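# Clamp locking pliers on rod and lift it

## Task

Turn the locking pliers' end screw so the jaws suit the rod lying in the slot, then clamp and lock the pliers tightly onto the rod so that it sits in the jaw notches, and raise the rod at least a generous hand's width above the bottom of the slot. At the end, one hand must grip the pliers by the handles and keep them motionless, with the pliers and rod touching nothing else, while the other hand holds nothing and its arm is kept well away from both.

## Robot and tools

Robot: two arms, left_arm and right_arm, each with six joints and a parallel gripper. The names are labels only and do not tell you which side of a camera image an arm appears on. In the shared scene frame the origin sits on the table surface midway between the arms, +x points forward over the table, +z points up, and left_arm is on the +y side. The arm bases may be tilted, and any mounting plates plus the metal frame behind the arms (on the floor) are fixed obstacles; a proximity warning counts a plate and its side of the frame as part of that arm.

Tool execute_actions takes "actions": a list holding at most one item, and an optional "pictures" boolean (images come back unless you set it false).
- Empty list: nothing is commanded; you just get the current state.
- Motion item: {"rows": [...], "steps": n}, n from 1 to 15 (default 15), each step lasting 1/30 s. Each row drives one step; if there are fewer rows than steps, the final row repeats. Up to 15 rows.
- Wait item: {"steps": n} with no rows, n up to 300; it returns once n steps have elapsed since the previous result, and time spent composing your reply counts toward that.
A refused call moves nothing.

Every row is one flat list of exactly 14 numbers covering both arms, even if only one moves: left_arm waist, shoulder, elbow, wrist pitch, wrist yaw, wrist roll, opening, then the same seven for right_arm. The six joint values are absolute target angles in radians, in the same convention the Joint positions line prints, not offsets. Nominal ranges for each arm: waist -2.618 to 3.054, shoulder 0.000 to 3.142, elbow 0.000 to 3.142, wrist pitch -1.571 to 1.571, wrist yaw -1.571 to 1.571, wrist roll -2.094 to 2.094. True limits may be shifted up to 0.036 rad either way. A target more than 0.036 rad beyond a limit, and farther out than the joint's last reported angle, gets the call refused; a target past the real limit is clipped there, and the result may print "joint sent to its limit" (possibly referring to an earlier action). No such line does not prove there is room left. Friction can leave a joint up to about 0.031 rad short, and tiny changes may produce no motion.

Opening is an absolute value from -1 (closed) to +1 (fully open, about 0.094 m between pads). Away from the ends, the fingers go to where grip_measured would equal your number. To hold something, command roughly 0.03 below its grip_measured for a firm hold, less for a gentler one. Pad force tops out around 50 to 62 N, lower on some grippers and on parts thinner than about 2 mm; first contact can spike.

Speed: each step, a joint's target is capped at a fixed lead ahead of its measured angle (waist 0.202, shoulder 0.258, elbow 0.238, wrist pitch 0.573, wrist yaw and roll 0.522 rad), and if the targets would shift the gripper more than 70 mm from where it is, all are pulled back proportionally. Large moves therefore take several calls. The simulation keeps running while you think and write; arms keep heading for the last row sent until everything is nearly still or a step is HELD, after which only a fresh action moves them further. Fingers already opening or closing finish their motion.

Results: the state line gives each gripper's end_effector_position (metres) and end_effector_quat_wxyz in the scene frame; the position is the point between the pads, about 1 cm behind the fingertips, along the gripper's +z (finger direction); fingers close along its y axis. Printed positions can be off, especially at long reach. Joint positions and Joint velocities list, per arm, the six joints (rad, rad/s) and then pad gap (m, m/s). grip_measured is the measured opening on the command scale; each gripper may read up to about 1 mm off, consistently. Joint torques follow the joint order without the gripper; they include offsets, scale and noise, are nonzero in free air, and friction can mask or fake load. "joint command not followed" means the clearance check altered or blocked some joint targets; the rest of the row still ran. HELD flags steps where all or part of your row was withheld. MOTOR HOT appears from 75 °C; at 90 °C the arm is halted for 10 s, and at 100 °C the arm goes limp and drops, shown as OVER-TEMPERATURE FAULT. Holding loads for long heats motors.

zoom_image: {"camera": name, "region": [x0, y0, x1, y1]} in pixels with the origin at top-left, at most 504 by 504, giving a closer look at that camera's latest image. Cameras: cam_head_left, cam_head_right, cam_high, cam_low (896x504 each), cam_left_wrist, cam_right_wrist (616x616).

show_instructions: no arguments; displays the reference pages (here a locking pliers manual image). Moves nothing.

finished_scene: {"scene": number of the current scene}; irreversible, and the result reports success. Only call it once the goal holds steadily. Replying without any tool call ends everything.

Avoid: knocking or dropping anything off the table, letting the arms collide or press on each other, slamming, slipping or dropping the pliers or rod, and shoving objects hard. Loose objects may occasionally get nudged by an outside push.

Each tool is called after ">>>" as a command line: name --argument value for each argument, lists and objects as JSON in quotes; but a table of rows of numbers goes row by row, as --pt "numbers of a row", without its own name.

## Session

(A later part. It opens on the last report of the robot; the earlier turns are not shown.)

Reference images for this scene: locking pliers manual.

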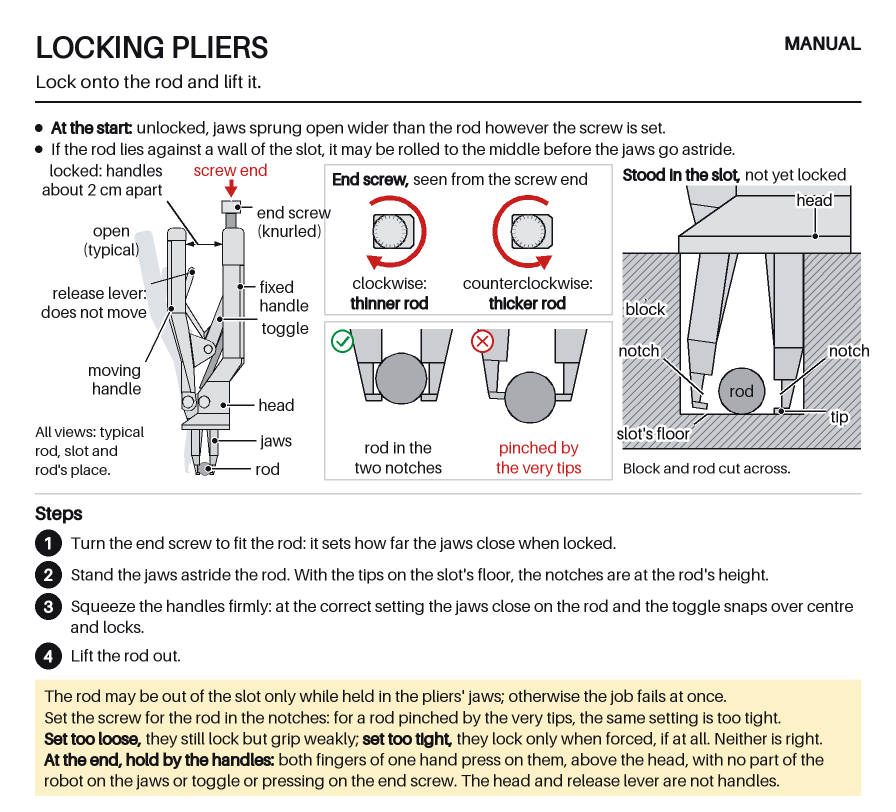

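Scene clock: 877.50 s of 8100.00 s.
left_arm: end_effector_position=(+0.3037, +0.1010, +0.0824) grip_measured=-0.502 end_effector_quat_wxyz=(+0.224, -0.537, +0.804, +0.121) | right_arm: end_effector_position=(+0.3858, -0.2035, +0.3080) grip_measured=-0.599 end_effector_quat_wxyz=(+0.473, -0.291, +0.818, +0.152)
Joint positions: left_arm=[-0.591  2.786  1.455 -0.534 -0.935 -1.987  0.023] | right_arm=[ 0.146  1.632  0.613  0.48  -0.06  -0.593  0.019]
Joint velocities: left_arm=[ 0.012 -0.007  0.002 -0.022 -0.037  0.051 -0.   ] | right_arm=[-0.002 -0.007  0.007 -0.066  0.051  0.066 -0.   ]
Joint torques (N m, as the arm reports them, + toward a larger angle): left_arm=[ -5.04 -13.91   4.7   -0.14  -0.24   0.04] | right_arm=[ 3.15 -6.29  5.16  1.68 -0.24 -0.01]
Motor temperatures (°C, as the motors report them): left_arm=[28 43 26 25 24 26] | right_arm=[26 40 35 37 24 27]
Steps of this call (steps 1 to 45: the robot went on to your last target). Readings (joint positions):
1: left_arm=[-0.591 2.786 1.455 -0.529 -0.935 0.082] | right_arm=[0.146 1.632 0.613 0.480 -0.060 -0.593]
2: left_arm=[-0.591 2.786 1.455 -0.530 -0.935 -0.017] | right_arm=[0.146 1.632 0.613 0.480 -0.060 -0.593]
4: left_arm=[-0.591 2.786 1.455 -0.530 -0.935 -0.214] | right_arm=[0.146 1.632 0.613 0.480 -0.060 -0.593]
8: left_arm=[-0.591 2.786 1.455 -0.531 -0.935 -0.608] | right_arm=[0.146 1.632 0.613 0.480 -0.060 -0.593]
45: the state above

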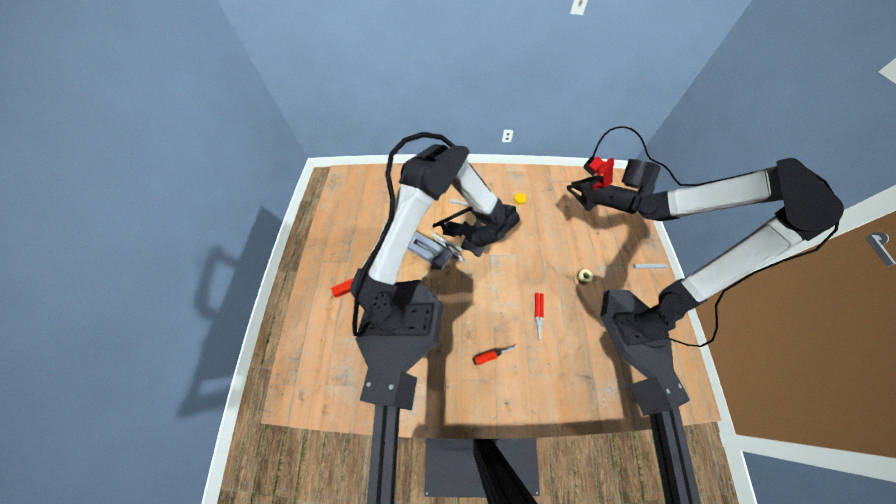

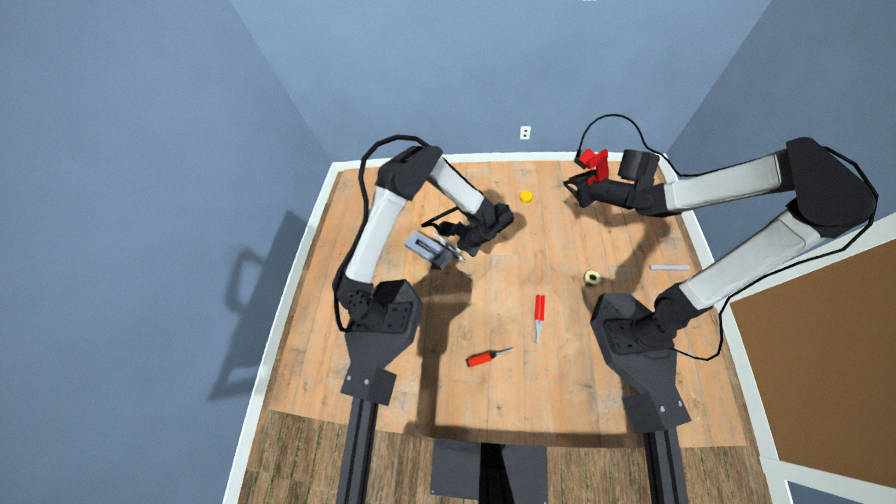

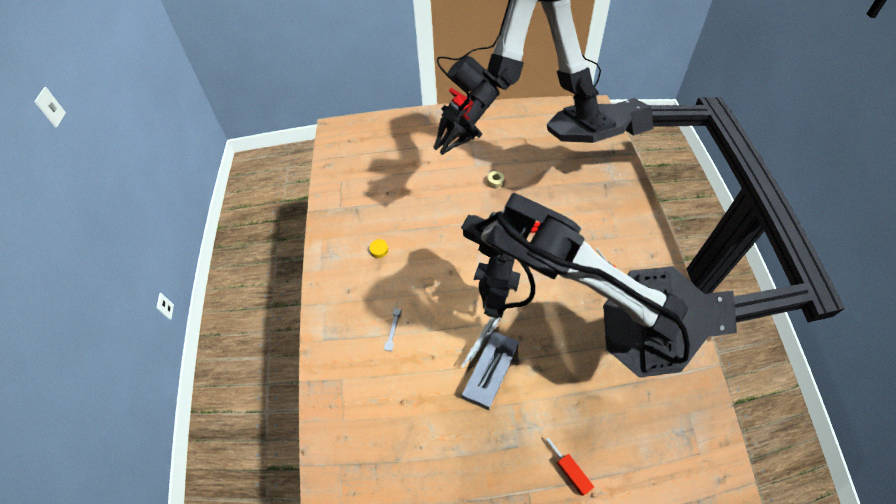

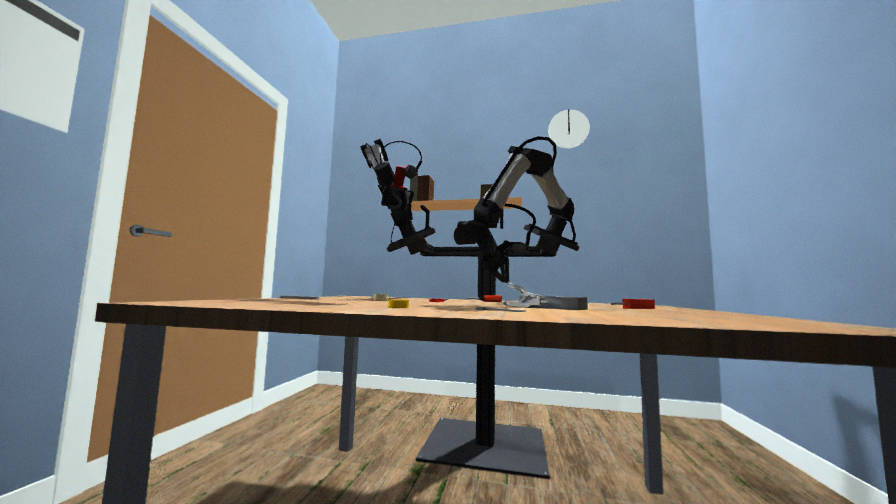

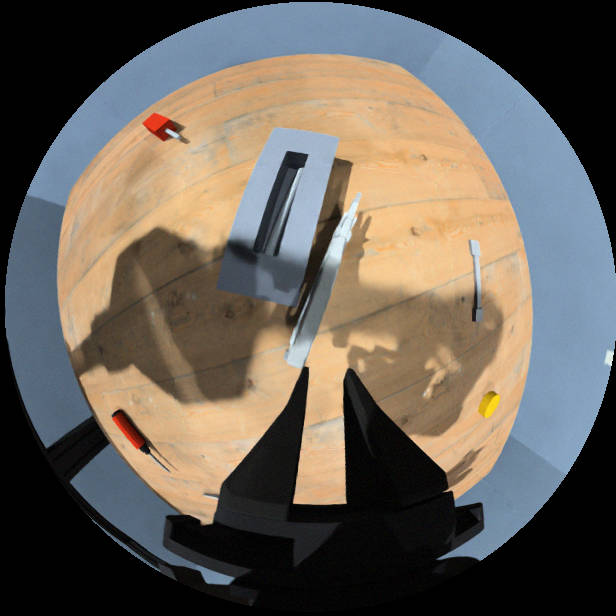

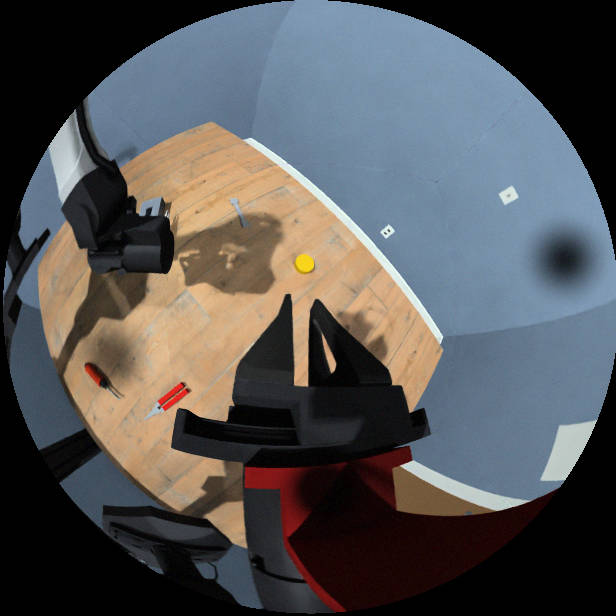

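>>> zoom_image --camera "cam_left_wrist" --region '[200, 110, 420, 400]'

>>> zoom_image --camera "cam_low" --region '[450, 230, 610, 320]'

>>> zoom_image --camera "cam_high" --region '[420, 270, 580, 420]'

Region (200, 110, 420, 400) of cam_left_wrist's 616x616 image, scaled by 1.738, with more detail than that image has; it fills the left 382 columns of this view, and the rest is white.

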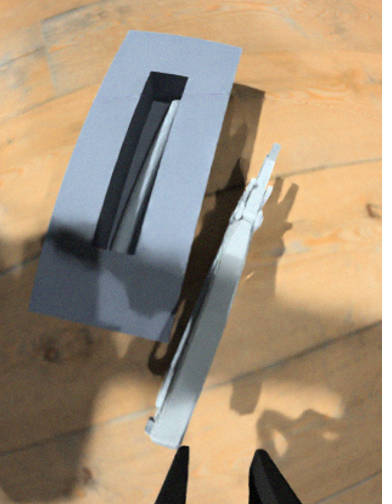

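Region (450, 230, 610, 320) of cam_low's 896x504 image, scaled by 3.150, with more detail than that image has; it fills the top 284 rows of this view, and the rest is white.

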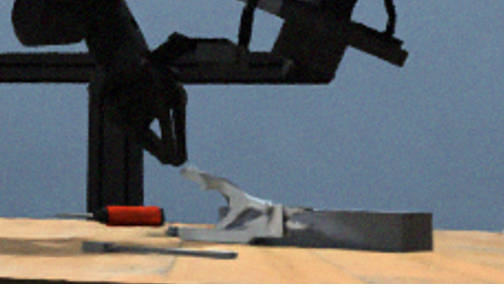

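Region (420, 270, 580, 420) of cam_high's 896x504 image, scaled by 3.150, with more detail than that image has; it fills the top 472 rows of this view, and the rest is white.

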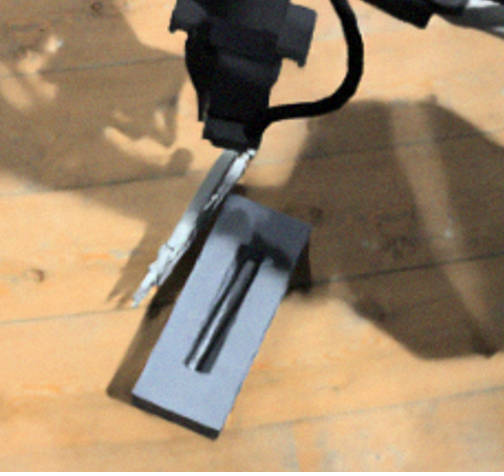

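>>> execute_actions --actions '[{"rows":[[-0.61,2.786,1.455,-0.534,-0.935,-1.987,-0.5,0.15,1.64,0.6,0.455,-0.05,-0.6,-0.6],[-0.63,2.786,1.455,-0.534,-0.95,-1.987,-0.5,0.15,1.64,0.6,0.455,-0.05,-0.6,-0.6],[-0.65,2.786,1.455,-0.534,-0.97,-1.987,-0.5,0.15,1.64,0.6,0.455,-0.05,-0.6,-0.6],[-0.67,2.786,1.455,-0.534,-1.0,-1.987,-0.5,0.15,1.64,0.6,0.455,-0.05,-0.6,-0.6],[-0.69,2.786,1.455,-0.534,-1.03,-1.987,-0.5,0.15,1.64,0.6,0.455,-0.05,-0.6,-0.6],[-0.71,2.786,1.455,-0.534,-1.06,-1.987,-0.5,0.15,1.64,0.6,0.455,-0.05,-0.6,-0.6],[-0.73,2.786,1.445,-0.53,-1.09,-1.9,-0.5,0.15,1.64,0.6,0.455,-0.05,-0.6,-0.6],[-0.745,2.786,1.435,-0.525,-1.12,-1.7,-0.5,0.15,1.64,0.6,0.455,-0.05,-0.6,-0.6],[-0.745,2.79,1.425,-0.52,-1.15,-1.5,-0.5,0.15,1.64,0.6,0.455,-0.05,-0.6,-0.6],[-0.745,2.80,1.41,-0.515,-1.18,1.265,-0.5,0.15,1.64,0.6,0.455,-0.05,-0.6,-0.6],[-0.745,2.81,1.40,-0.51,-1.198,1.265,-0.5,0.15,1.64,0.6,0.455,-0.05,-0.6,-0.6],[-0.745,2.825,1.385,-0.505,-1.198,1.265,-0.5,0.15,1.64,0.6,0.455,-0.05,-0.6,-0.6],[-0.745,2.84,1.37,-0.5,-1.198,1.265,-0.5,0.15,1.64,0.6,0.455,-0.05,-0.6,-0.6],[-0.745,2.855,1.355,-0.5,-1.198,1.265,-0.5,0.15,1.64,0.6,0.455,-0.05,-0.6,-0.6],[-0.745,2.865,1.345,-0.495,-1.198,1.265,-0.4,0.15,1.64,0.6,0.455,-0.05,-0.6,-0.6]]}]' --pictures false

>>> execute_actions --actions '[{"steps":40}]'

Scene clock: 920.13 s of 8100.00 s.
left_arm: end_effector_position=(+0.2922, +0.0796, +0.1165) grip_measured=-0.444 end_effector_quat_wxyz=(+0.294, -0.128, +0.921, +0.221) | right_arm: end_effector_position=(+0.3858, -0.2035, +0.3080) grip_measured=-0.599 end_effector_quat_wxyz=(+0.473, -0.291, +0.818, +0.152)
Joint positions: left_arm=[-0.758  2.808  1.396 -0.509 -1.158 -1.272  0.026] | right_arm=[ 0.146  1.632  0.613  0.48  -0.06  -0.593  0.019]
Joint velocities: left_arm=[ 0.002  0.359 -0.369  0.066 -0.344  2.908  0.084] | right_arm=[ 0.012  0.007 -0.017  0.037 -0.037  0.066 -0.   ]
Joint torques (N m, as the arm reports them, + toward a larger angle): left_arm=[ -4.16 -10.61   1.37   0.11  -0.4    0.12] | right_arm=[ 3.29 -6.15  5.17  1.63 -0.23  0.  ]
Motor temperatures (°C, as the motors report them): left_arm=[29 46 27 25 24 26] | right_arm=[26 40 35 37 24 27]
Steps of this call (steps 1 to 15: the robot went on to your last target; steps 16 to 1264: nothing new was sent; steps 1265 to 1279: all 15 steps of this action). Readings (joint positions):
1265: left_arm=[-0.591 2.786 1.455 -0.534 -0.935 -1.988] | right_arm=[0.146 1.632 0.613 0.480 -0.060 -0.593]
1266: left_arm=[-0.594 2.786 1.455 -0.534 -0.936 -1.988] | right_arm=[0.146 1.632 0.613 0.480 -0.060 -0.593]
1268: left_arm=[-0.614 2.786 1.455 -0.534 -0.951 -1.988] | right_arm=[0.146 1.632 0.613 0.480 -0.060 -0.593]
1272: left_arm=[-0.698 2.786 1.455 -0.534 -1.022 -1.933] | right_arm=[0.146 1.632 0.613 0.480 -0.060 -0.593]
1279: the state above
After step 1264, the last 86 steps of your reply time or wait did not run and took no scene time. You can wait again.

Scene clock: 921.47 s of 8100.00 s.
left_arm: end_effector_position=(+0.2728, +0.0956, +0.0999) grip_measured=-0.402 end_effector_quat_wxyz=(-0.153, +0.845, +0.369, +0.356) | right_arm: end_effector_position=(+0.3858, -0.2035, +0.3080) grip_measured=-0.599 end_effector_quat_wxyz=(+0.473, -0.291, +0.818, +0.152)
Joint positions: left_arm=[-0.758  2.862  1.355 -0.503 -1.192  1.252  0.028] | right_arm=[ 0.146  1.632  0.613  0.48  -0.06  -0.593  0.019]
Joint velocities: left_arm=[ 0.002 -0.002 -0.017 -0.037 -0.066  0.095 -0.001] | right_arm=[-0.002  0.002 -0.012  0.037 -0.007  0.007 -0.   ]
Joint torques (N m, as the arm reports them, + toward a larger angle): left_arm=[ -3.91 -13.52   2.33   0.02  -0.42   0.15] | right_arm=[ 3.31 -6.22  5.21  1.67 -0.22  0.  ]
Motor temperatures (°C, as the motors report them): left_arm=[29 46 27 25 24 26] | right_arm=[26 40 35 37 24 27]
Steps of this call (steps 1 to 40: the robot went on to your last target). Readings (joint positions):
1: left_arm=[-0.758 2.821 1.384 -0.507 -1.166 -1.174] | right_arm=[0.146 1.632 0.613 0.480 -0.060 -0.593]
2: left_arm=[-0.758 2.834 1.374 -0.507 -1.171 -1.075] | right_arm=[0.146 1.632 0.613 0.480 -0.060 -0.593]
4: left_arm=[-0.758 2.855 1.360 -0.507 -1.176 -0.879] | right_arm=[0.146 1.632 0.613 0.480 -0.060 -0.593]
8: left_arm=[-0.758 2.862 1.355 -0.506 -1.185 -0.486] | right_arm=[0.146 1.632 0.613 0.480 -0.060 -0.593]
40: the state above

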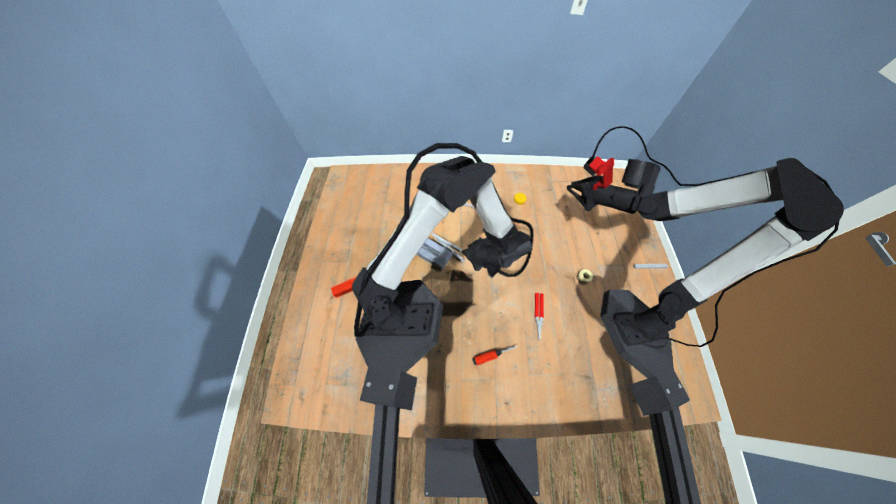

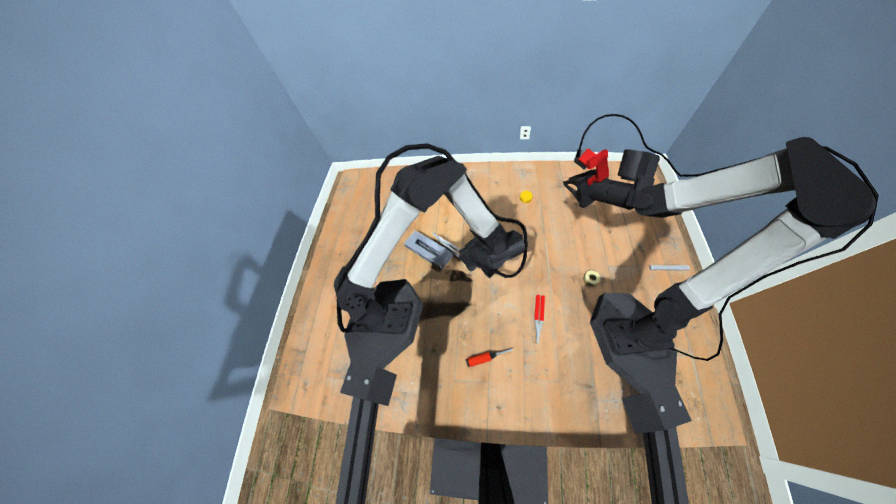

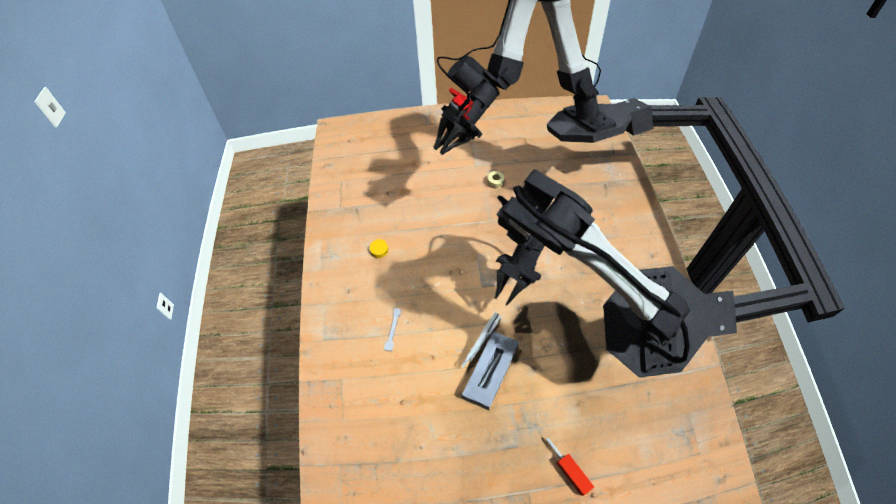

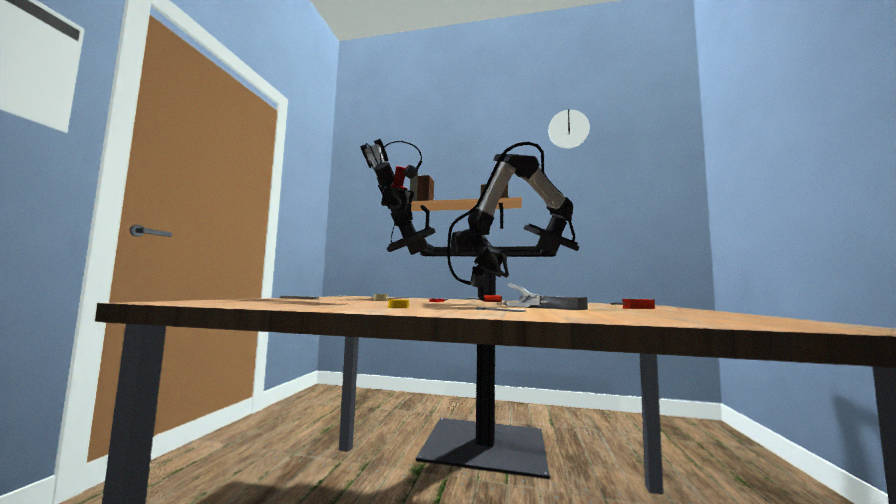

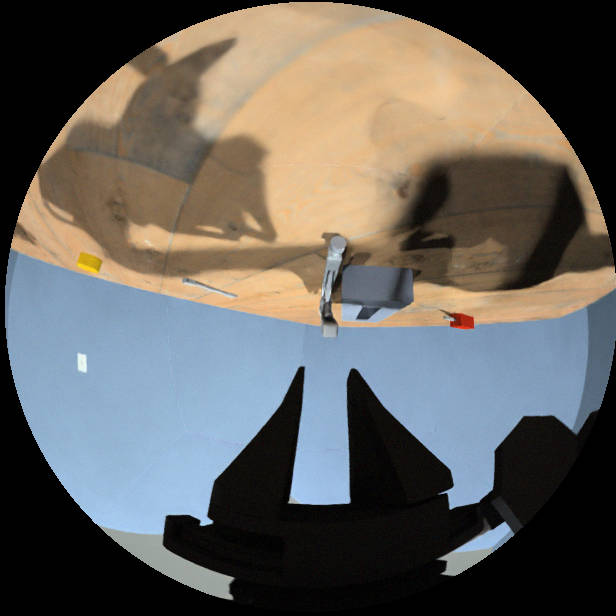

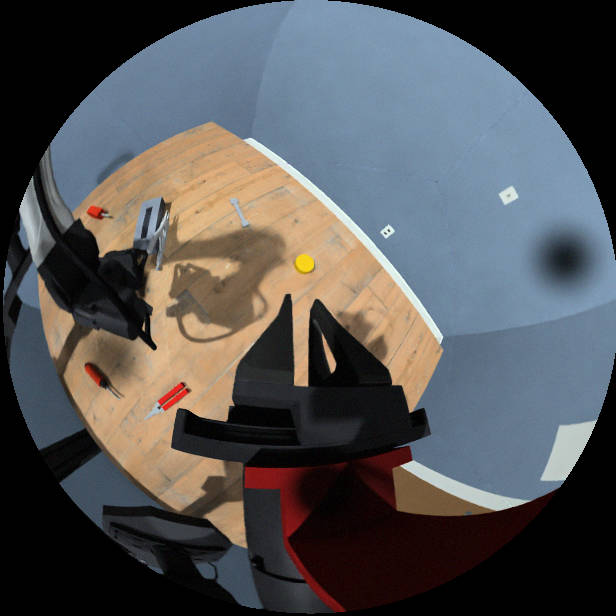

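>>> execute_actions --actions '[{"rows":[[-0.75,2.85,1.345,-0.46,-1.18,1.29,-0.4,0.15,1.64,0.6,0.455,-0.05,-0.6,-0.6],[-0.745,2.84,1.335,-0.43,-1.17,1.32,-0.4,0.15,1.64,0.6,0.455,-0.05,-0.6,-0.6],[-0.74,2.83,1.325,-0.40,-1.16,1.35,-0.4,0.15,1.64,0.6,0.455,-0.05,-0.6,-0.6],[-0.73,2.82,1.31,-0.37,-1.15,1.38,-0.4,0.15,1.64,0.6,0.455,-0.05,-0.6,-0.6],[-0.72,2.81,1.30,-0.34,-1.14,1.41,-0.4,0.15,1.64,0.6,0.455,-0.05,-0.6,-0.6],[-0.71,2.80,1.29,-0.31,-1.13,1.44,-0.4,0.15,1.64,0.6,0.455,-0.05,-0.6,-0.6],[-0.70,2.795,1.275,-0.28,-1.125,1.46,-0.4,0.15,1.64,0.6,0.455,-0.05,-0.6,-0.6],[-0.69,2.79,1.265,-0.25,-1.12,1.48,-0.4,0.15,1.64,0.6,0.455,-0.05,-0.6,-0.6],[-0.68,2.78,1.25,-0.22,-1.11,1.50,-0.4,0.15,1.64,0.6,0.455,-0.05,-0.6,-0.6],[-0.67,2.775,1.24,-0.19,-1.105,1.52,-0.4,0.15,1.64,0.6,0.455,-0.05,-0.6,-0.6],[-0.66,2.77,1.225,-0.17,-1.10,1.54,-0.4,0.15,1.64,0.6,0.455,-0.05,-0.6,-0.6],[-0.65,2.765,1.215,-0.15,-1.095,1.56,-0.4,0.15,1.64,0.6,0.455,-0.05,-0.6,-0.6],[-0.64,2.76,1.20,-0.14,-1.09,1.573,-0.4,0.15,1.64,0.6,0.455,-0.05,-0.6,-0.6],[-0.63,2.755,1.19,-0.14,-1.09,1.573,-0.4,0.15,1.64,0.6,0.455,-0.05,-0.6,-0.6],[-0.618,2.752,1.183,-0.14,-1.09,1.573,-0.4,0.15,1.64,0.6,0.455,-0.05,-0.6,-0.6]]}]' --pictures false

>>> execute_actions --actions '[{"steps":20}]'

Scene clock: 952.53 s of 8100.00 s.
left_arm: end_effector_position=(+0.2900, +0.1130, +0.0887) grip_measured=-0.402 end_effector_quat_wxyz=(-0.133, +0.858, +0.386, +0.311) | right_arm: end_effector_position=(+0.3858, -0.2035, +0.3080) grip_measured=-0.599 end_effector_quat_wxyz=(+0.473, -0.291, +0.818, +0.152)
Joint positions: left_arm=[-0.651  2.763  1.222 -0.205 -1.118  1.515  0.028] | right_arm=[ 0.146  1.632  0.613  0.48  -0.06  -0.593  0.019]
Joint velocities: left_arm=[ 0.266 -0.09  -0.32   0.33   0.154  0.315 -0.   ] | right_arm=[ 0.007 -0.022 -0.012 -0.007  0.007 -0.022 -0.   ]
Joint torques (N m, as the arm reports them, + toward a larger angle): left_arm=[ -3.79 -13.78   1.55   0.4   -0.23   0.15] | right_arm=[ 3.34 -6.35  5.2   1.64 -0.22  0.04]
Motor temperatures (°C, as the motors report them): left_arm=[29 47 26 25 25 26] | right_arm=[26 40 35 37 24 27]
Steps of this call (steps 1 to 30: the robot went on to your last target; steps 31 to 917: nothing new was sent; steps 918 to 932: all 15 steps of this action). Readings (joint positions):
918: left_arm=[-0.758 2.862 1.355 -0.500 -1.192 1.262] | right_arm=[0.146 1.632 0.613 0.480 -0.060 -0.593]
919: left_arm=[-0.758 2.861 1.355 -0.492 -1.190 1.271] | right_arm=[0.146 1.632 0.613 0.480 -0.060 -0.593]
921: left_arm=[-0.757 2.850 1.346 -0.459 -1.181 1.300] | right_arm=[0.146 1.632 0.613 0.480 -0.060 -0.593]
925: left_arm=[-0.731 2.807 1.305 -0.368 -1.156 1.384] | right_arm=[0.146 1.632 0.613 0.480 -0.060 -0.593]
932: the state above

Scene clock: 953.20 s of 8100.00 s.
left_arm: end_effector_position=(+0.2904, +0.1179, +0.0823) grip_measured=-0.402 end_effector_quat_wxyz=(-0.133, +0.863, +0.384, +0.300) | right_arm: end_effector_position=(+0.3858, -0.2035, +0.3080) grip_measured=-0.599 end_effector_quat_wxyz=(+0.473, -0.291, +0.818, +0.152)
Joint positions: left_arm=[-0.626  2.76   1.201 -0.152 -1.101  1.566  0.028] | right_arm=[ 0.146  1.632  0.613  0.48  -0.06  -0.593  0.019]
Joint velocities: left_arm=[-0.002  0.012  0.007  0.022  0.066 -0.022  0.002] | right_arm=[-0.002 -0.012 -0.007  0.037  0.022 -0.037 -0.   ]
Joint torques (N m, as the arm reports them, + toward a larger angle): left_arm=[ -4.43 -13.94   1.36   0.45  -0.21   0.16] | right_arm=[ 3.22 -6.16  5.22  1.67 -0.24 -0.02]
Motor temperatures (°C, as the motors report them): left_arm=[29 47 26 25 25 26] | right_arm=[26 40 35 37 24 27]
Steps of this call (steps 1 to 20: the robot went on to your last target). Readings (joint positions):
1: left_arm=[-0.641 2.760 1.213 -0.195 -1.115 1.525] | right_arm=[0.146 1.632 0.613 0.480 -0.060 -0.593]
2: left_arm=[-0.634 2.760 1.207 -0.187 -1.112 1.533] | right_arm=[0.146 1.632 0.613 0.480 -0.060 -0.593]
4: left_arm=[-0.626 2.760 1.201 -0.177 -1.108 1.546] | right_arm=[0.146 1.632 0.613 0.480 -0.060 -0.593]
8: left_arm=[-0.626 2.760 1.201 -0.161 -1.104 1.558] | right_arm=[0.146 1.632 0.613 0.480 -0.060 -0.593]
20: the state above

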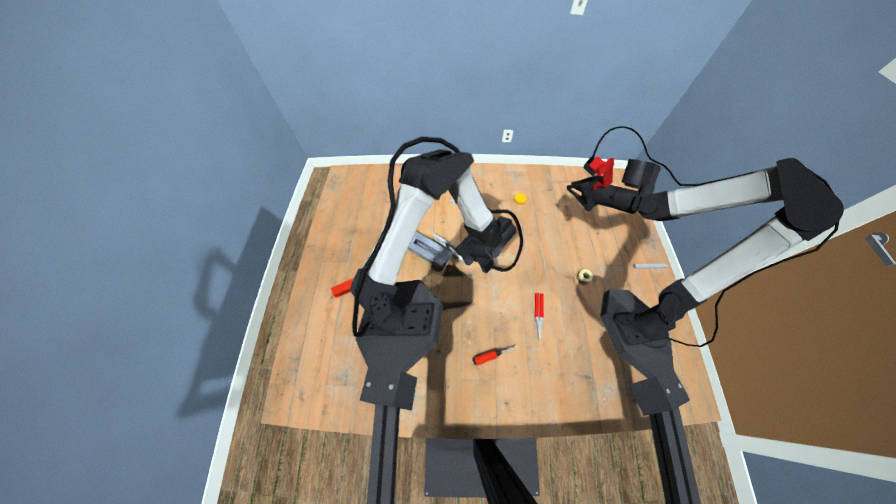

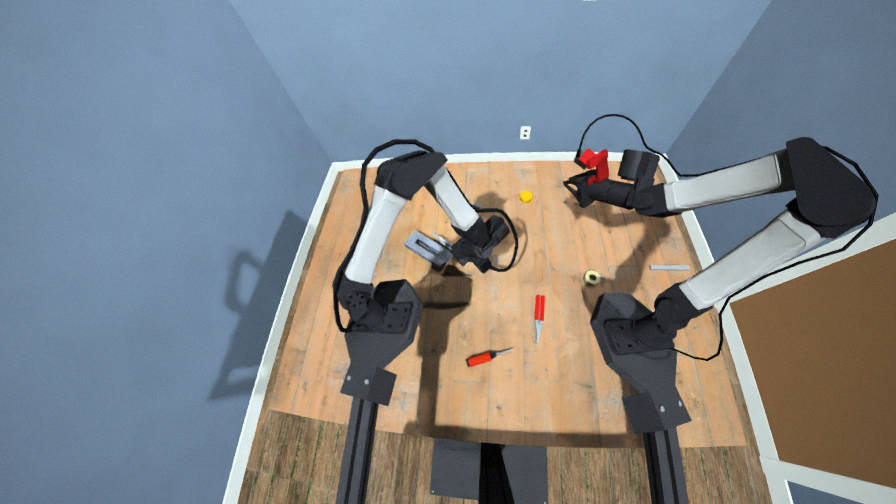

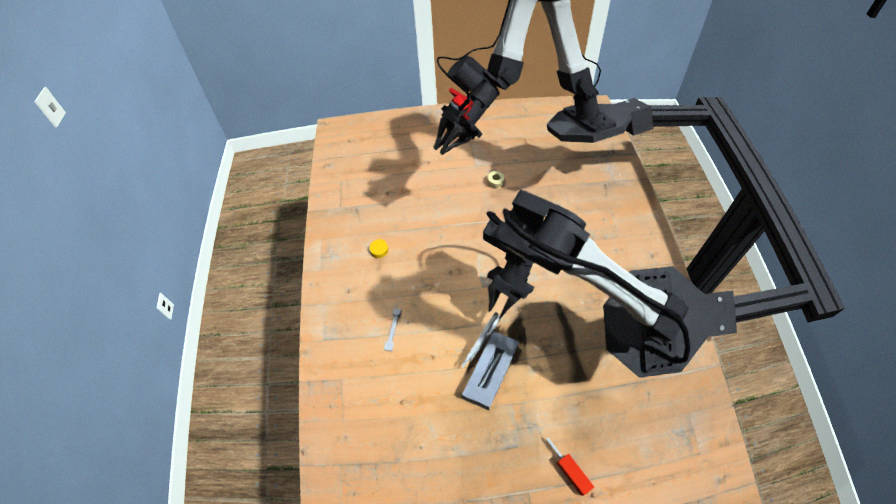

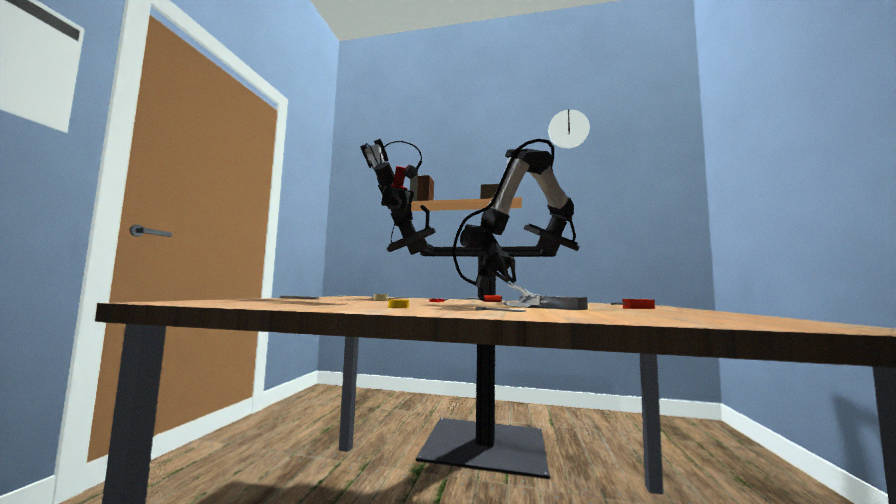

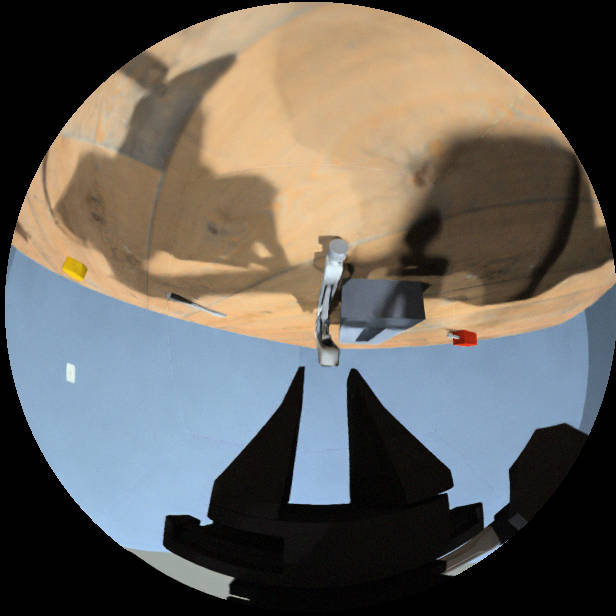

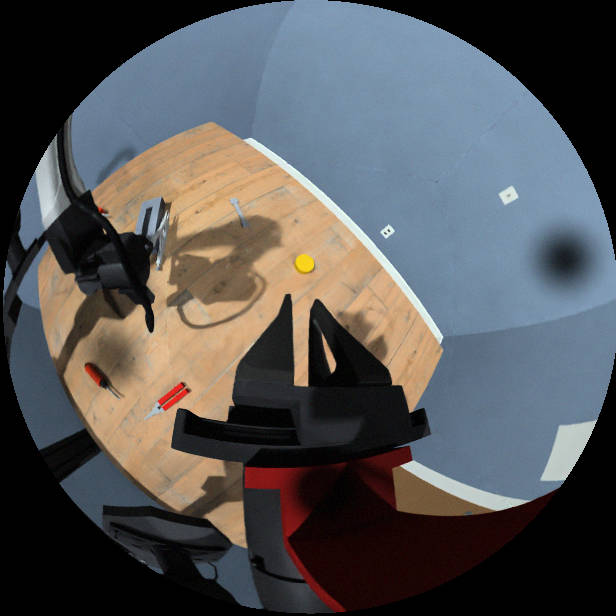

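>>> execute_actions --actions '[{"rows":[[-0.616,2.775,1.185,-0.125,-1.103,1.585,-0.4,0.15,1.64,0.6,0.455,-0.05,-0.6,-0.6],[-0.614,2.777,1.184,-0.115,-1.103,1.593,-0.4,0.15,1.64,0.6,0.455,-0.05,-0.6,-0.6],[-0.611,2.779,1.183,-0.106,-1.103,1.60,-0.4,0.15,1.64,0.6,0.455,-0.05,-0.6,-0.6],[-0.608,2.78,1.182,-0.098,-1.104,1.607,-0.4,0.15,1.64,0.6,0.455,-0.05,-0.6,-0.6],[-0.606,2.781,1.181,-0.09,-1.104,1.613,-0.4,0.15,1.64,0.6,0.455,-0.05,-0.6,-0.6],[-0.603,2.782,1.18,-0.082,-1.104,1.62,-0.4,0.15,1.64,0.6,0.455,-0.05,-0.6,-0.6],[-0.60,2.783,1.179,-0.074,-1.105,1.626,-0.4,0.15,1.64,0.6,0.455,-0.05,-0.6,-0.6],[-0.598,2.784,1.178,-0.066,-1.105,1.632,-0.4,0.15,1.64,0.6,0.455,-0.05,-0.6,-0.6],[-0.595,2.785,1.176,-0.058,-1.106,1.638,-0.4,0.15,1.64,0.6,0.455,-0.05,-0.6,-0.6],[-0.592,2.787,1.175,-0.05,-1.106,1.645,-0.4,0.15,1.64,0.6,0.455,-0.05,-0.6,-0.6],[-0.59,2.788,1.174,-0.042,-1.107,1.651,-0.4,0.15,1.64,0.6,0.455,-0.05,-0.6,-0.6],[-0.587,2.79,1.172,-0.035,-1.107,1.657,-0.4,0.15,1.64,0.6,0.455,-0.05,-0.6,-0.6],[-0.584,2.792,1.171,-0.03,-1.108,1.66,-0.4,0.15,1.64,0.6,0.455,-0.05,-0.6,-0.6],[-0.581,2.794,1.17,-0.03,-1.108,1.66,-0.4,0.15,1.64,0.6,0.455,-0.05,-0.6,-0.6],[-0.578,2.796,1.168,-0.03,-1.108,1.66,-0.4,0.15,1.64,0.6,0.455,-0.05,-0.6,-0.6]]}]' --pictures false

>>> execute_actions --actions '[{"steps":12}]' --pictures false

Scene clock: 970.27 s of 8100.00 s.
left_arm: end_effector_position=(+0.2985, +0.1187, +0.0750) grip_measured=-0.402 end_effector_quat_wxyz=(-0.126, +0.862, +0.388, +0.302) | right_arm: end_effector_position=(+0.3858, -0.2035, +0.3080) grip_measured=-0.599 end_effector_quat_wxyz=(+0.473, -0.291, +0.818, +0.152)
Joint positions: left_arm=[-0.599  2.77   1.195 -0.055 -1.101  1.638  0.028] | right_arm=[ 0.146  1.632  0.613  0.48  -0.06  -0.593  0.019]
Joint velocities: left_arm=[ 0.076  0.037 -0.085  0.139  0.051  0.066 -0.   ] | right_arm=[ 0.002 -0.007  0.002  0.051  0.022  0.022  0.   ]
Joint torques (N m, as the arm reports them, + toward a larger angle): left_arm=[ -3.8  -11.     1.02   0.52  -0.38   0.16] | right_arm=[ 3.07 -6.18  5.16  1.66 -0.23 -0.01]
Motor temperatures (°C, as the motors report them): left_arm=[29 47 26 25 24 26] | right_arm=[26 40 35 37 24 27]
Steps of this call (steps 1 to 15: the robot went on to your last target; steps 16 to 497: nothing new was sent; steps 498 to 512: all 15 steps of this action). Readings (joint positions):
498: left_arm=[-0.626 2.760 1.201 -0.149 -1.101 1.568] | right_arm=[0.146 1.632 0.613 0.480 -0.060 -0.593]
499: left_arm=[-0.626 2.760 1.201 -0.145 -1.101 1.572] | right_arm=[0.146 1.632 0.613 0.480 -0.060 -0.593]
501: left_arm=[-0.626 2.760 1.201 -0.135 -1.101 1.580] | right_arm=[0.146 1.632 0.613 0.480 -0.060 -0.593]
505: left_arm=[-0.622 2.760 1.201 -0.107 -1.101 1.601] | right_arm=[0.146 1.632 0.613 0.480 -0.060 -0.593]
512: the state above

Scene clock: 970.67 s of 8100.00 s.
left_arm: end_effector_position=(+0.2950, +0.1222, +0.0705) grip_measured=-0.402 end_effector_quat_wxyz=(-0.131, +0.864, +0.382, +0.299) | right_arm: end_effector_position=(+0.3858, -0.2035, +0.3080) grip_measured=-0.599 end_effector_quat_wxyz=(+0.473, -0.291, +0.818, +0.152)
Joint positions: left_arm=[-0.592  2.779  1.186 -0.042 -1.101  1.652  0.028] | right_arm=[ 0.146  1.632  0.613  0.48  -0.06  -0.593  0.019]
Joint velocities: left_arm=[-0.007  0.002  0.012  0.037 -0.066  0.022  0.002] | right_arm=[-0.012  0.007 -0.007  0.022  0.007  0.007 -0.002]
Joint torques (N m, as the arm reports them, + toward a larger angle): left_arm=[ -3.93 -11.46   1.13   0.52  -0.38   0.15] | right_arm=[ 3.08 -6.23  5.11  1.67 -0.25 -0.03]
Motor temperatures (°C, as the motors report them): left_arm=[29 47 26 25 24 26] | right_arm=[26 40 35 37 24 27]
Steps of this call (steps 1 to 12: the robot went on to your last target). Readings (joint positions):
1: left_arm=[-0.596 2.772 1.193 -0.052 -1.101 1.641] | right_arm=[0.146 1.632 0.613 0.480 -0.060 -0.593]
2: left_arm=[-0.594 2.774 1.190 -0.050 -1.101 1.644] | right_arm=[0.146 1.632 0.613 0.480 -0.060 -0.593]
4: left_arm=[-0.592 2.778 1.187 -0.048 -1.101 1.647] | right_arm=[0.146 1.632 0.613 0.480 -0.060 -0.593]
8: left_arm=[-0.592 2.779 1.186 -0.045 -1.101 1.651] | right_arm=[0.146 1.632 0.613 0.480 -0.060 -0.593]
12: the state above

No q4 lead needed when slow.

>>> execute_actions --actions '[{"rows":[[-0.575,2.80,1.163,-0.03,-1.11,1.66,-0.4,0.15,1.64,0.6,0.455,-0.05,-0.6,-0.6],[-0.572,2.801,1.162,-0.025,-1.11,1.665,-0.4,0.15,1.64,0.6,0.455,-0.05,-0.6,-0.6],[-0.569,2.802,1.161,-0.018,-1.11,1.67,-0.4,0.15,1.64,0.6,0.455,-0.05,-0.6,-0.6],[-0.566,2.803,1.16,-0.01,-1.11,1.677,-0.4,0.15,1.64,0.6,0.455,-0.05,-0.6,-0.6],[-0.563,2.804,1.159,-0.002,-1.11,1.684,-0.4,0.15,1.64,0.6,0.455,-0.05,-0.6,-0.6],[-0.56,2.805,1.158,0.006,-1.111,1.69,-0.4,0.15,1.64,0.6,0.455,-0.05,-0.6,-0.6],[-0.557,2.806,1.157,0.014,-1.112,1.697,-0.4,0.15,1.64,0.6,0.455,-0.05,-0.6,-0.6],[-0.554,2.807,1.156,0.022,-1.112,1.704,-0.4,0.15,1.64,0.6,0.455,-0.05,-0.6,-0.6],[-0.551,2.808,1.155,0.03,-1.113,1.71,-0.4,0.15,1.64,0.6,0.455,-0.05,-0.6,-0.6],[-0.548,2.809,1.154,0.038,-1.113,1.717,-0.4,0.15,1.64,0.6,0.455,-0.05,-0.6,-0.6],[-0.545,2.81,1.153,0.047,-1.114,1.724,-0.4,0.15,1.64,0.6,0.455,-0.05,-0.6,-0.6],[-0.542,2.811,1.152,0.056,-1.114,1.731,-0.4,0.15,1.64,0.6,0.455,-0.05,-0.6,-0.6],[-0.539,2.812,1.151,0.065,-1.115,1.738,-0.4,0.15,1.64,0.6,0.455,-0.05,-0.6,-0.6],[-0.536,2.812,1.15,0.074,-1.115,1.745,-0.4,0.15,1.64,0.6,0.455,-0.05,-0.6,-0.6],[-0.534,2.812,1.15,0.08,-1.115,1.75,-0.4,0.15,1.64,0.6,0.455,-0.05,-0.6,-0.6]]}]' --pictures false

>>> execute_actions --actions '[{"steps":15}]'

>>> zoom_image --camera "cam_low" --region '[450, 230, 610, 320]'

Scene clock: 989.20 s of 8100.00 s.
left_arm: end_effector_position=(+0.2972, +0.1318, +0.0608) grip_measured=-0.402 end_effector_quat_wxyz=(-0.138, +0.864, +0.382, +0.297) | right_arm: end_effector_position=(+0.3858, -0.2035, +0.3080) grip_measured=-0.599 end_effector_quat_wxyz=(+0.473, -0.291, +0.818, +0.152)
Joint positions: left_arm=[-0.554  2.793  1.17   0.036 -1.106  1.717  0.028] | right_arm=[ 0.146  1.632  0.613  0.48  -0.06  -0.593  0.019]
Joint velocities: left_arm=[ 0.071  0.037 -0.037  0.168 -0.066  0.198  0.   ] | right_arm=[ 0.007 -0.002 -0.017 -0.022 -0.051 -0.007  0.001]
Joint torques (N m, as the arm reports them, + toward a larger angle): left_arm=[ -3.89 -11.35   1.     0.6   -0.41   0.14] | right_arm=[ 3.04 -6.17  5.26  1.63 -0.26  0.  ]
Motor temperatures (°C, as the motors report them): left_arm=[29 46 26 25 25 26] | right_arm=[26 40 35 37 24 27]
Steps of this call (steps 1 to 30: the robot went on to your last target; steps 31 to 541: nothing new was sent; steps 542 to 556: all 15 steps of this action). Readings (joint positions):
542: left_arm=[-0.592 2.779 1.186 -0.040 -1.101 1.653] | right_arm=[0.146 1.632 0.613 0.480 -0.060 -0.593]
543: left_arm=[-0.592 2.779 1.186 -0.039 -1.102 1.654] | right_arm=[0.146 1.632 0.613 0.480 -0.060 -0.593]
545: left_arm=[-0.590 2.779 1.186 -0.035 -1.102 1.658] | right_arm=[0.146 1.632 0.613 0.480 -0.060 -0.593]
549: left_arm=[-0.577 2.780 1.183 -0.012 -1.103 1.675] | right_arm=[0.146 1.632 0.613 0.480 -0.060 -0.593]
556: the state above

Scene clock: 989.70 s of 8100.00 s.
left_arm: end_effector_position=(+0.3010, +0.1312, +0.0602) grip_measured=-0.402 end_effector_quat_wxyz=(-0.134, +0.863, +0.383, +0.301) | right_arm: end_effector_position=(+0.3858, -0.2035, +0.3080) grip_measured=-0.599 end_effector_quat_wxyz=(+0.473, -0.291, +0.818, +0.152)
Joint positions: left_arm=[-0.548  2.794  1.169  0.069 -1.108  1.742  0.028] | right_arm=[ 0.146  1.632  0.613  0.48  -0.06  -0.593  0.019]
Joint velocities: left_arm=[-0.012  0.017 -0.002 -0.007 -0.007  0.022 -0.   ] | right_arm=[ 0.002  0.002 -0.017 -0.051  0.095 -0.051 -0.001]
Joint torques (N m, as the arm reports them, + toward a larger angle): left_arm=[ -3.93 -11.31   0.86   0.63  -0.39   0.17] | right_arm=[ 3.17 -6.41  5.21  1.68 -0.21  0.04]
Motor temperatures (°C, as the motors report them): left_arm=[29 46 26 25 25 26] | right_arm=[26 40 35 37 24 27]
Steps of this call (steps 1 to 15: the robot went on to your last target). Readings (joint positions):
1: left_arm=[-0.551 2.794 1.169 0.042 -1.106 1.722] | right_arm=[0.146 1.632 0.613 0.480 -0.060 -0.593]
2: left_arm=[-0.550 2.794 1.169 0.047 -1.107 1.726] | right_arm=[0.146 1.632 0.613 0.480 -0.060 -0.593]
4: left_arm=[-0.548 2.794 1.169 0.056 -1.107 1.733] | right_arm=[0.146 1.632 0.613 0.480 -0.060 -0.593]
8: left_arm=[-0.548 2.794 1.169 0.064 -1.107 1.739] | right_arm=[0.146 1.632 0.613 0.480 -0.060 -0.593]
15: the state above

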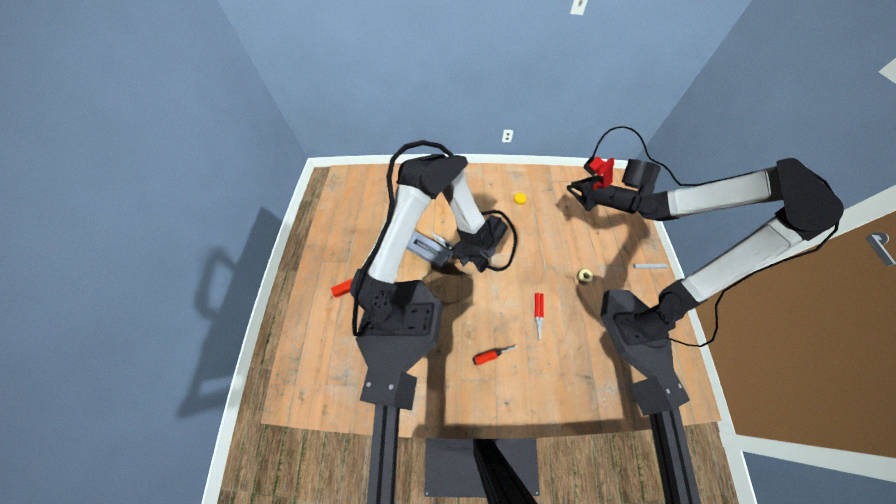

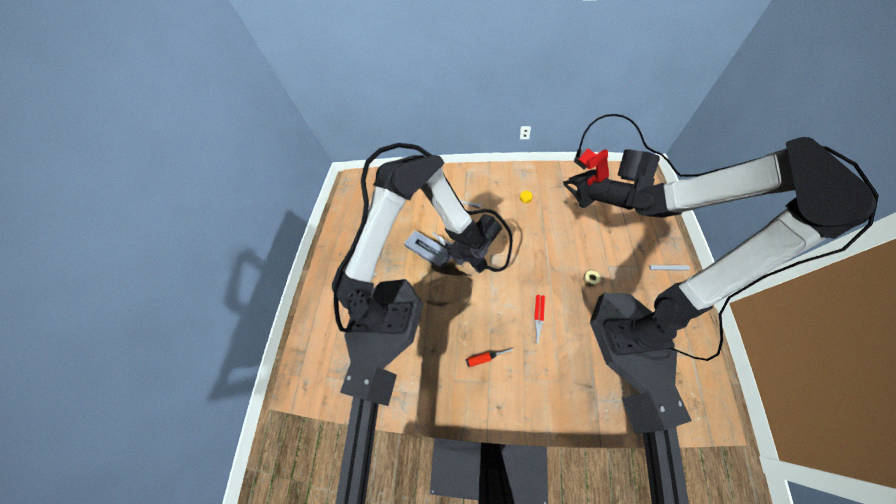

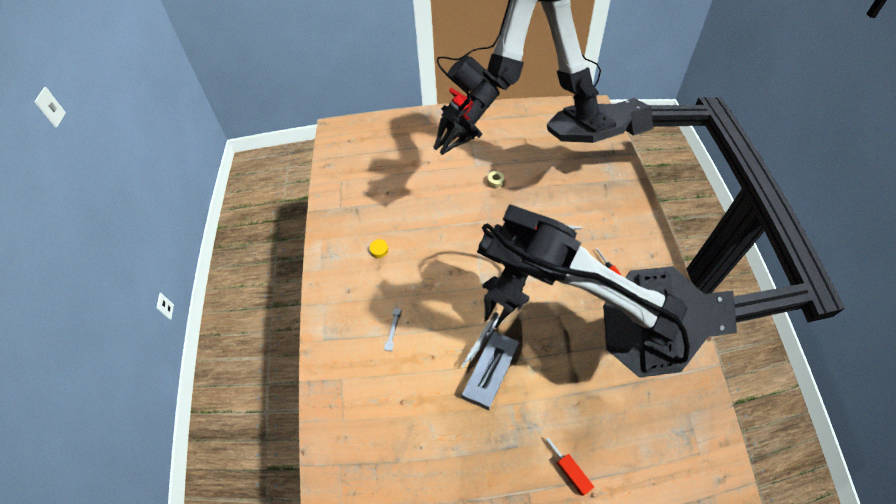

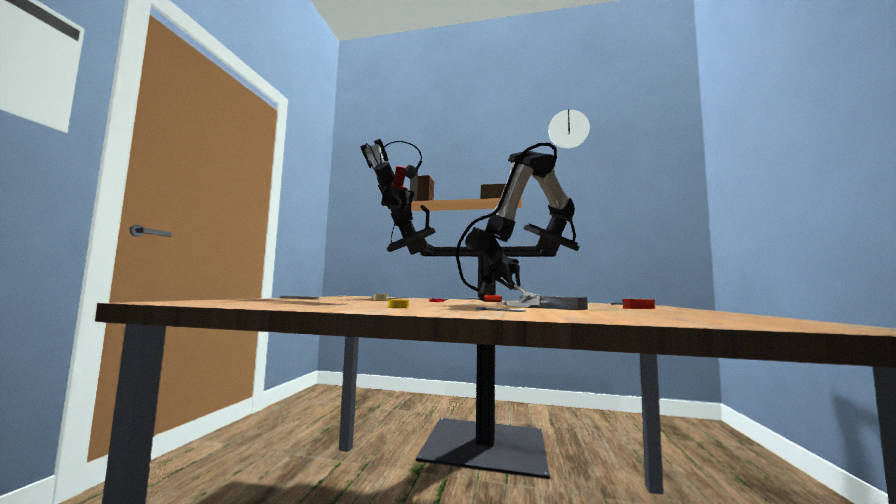

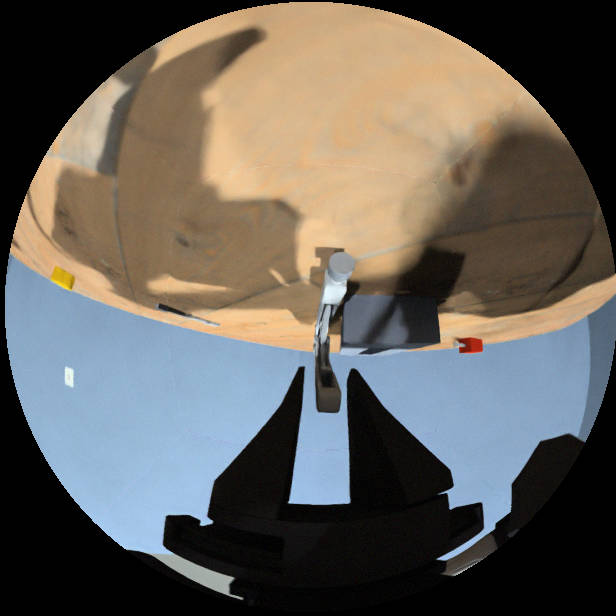

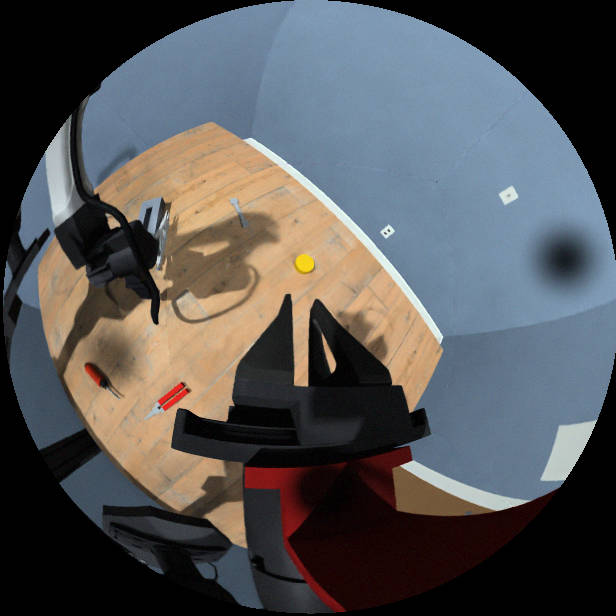

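Region (450, 230, 610, 320) of cam_low's 896x504 image, scaled by 3.150, with more detail than that image has; it fills the top 284 rows of this view, and the rest is white.

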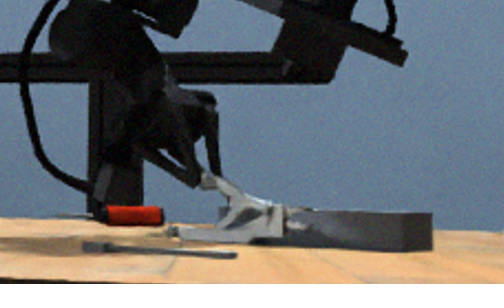

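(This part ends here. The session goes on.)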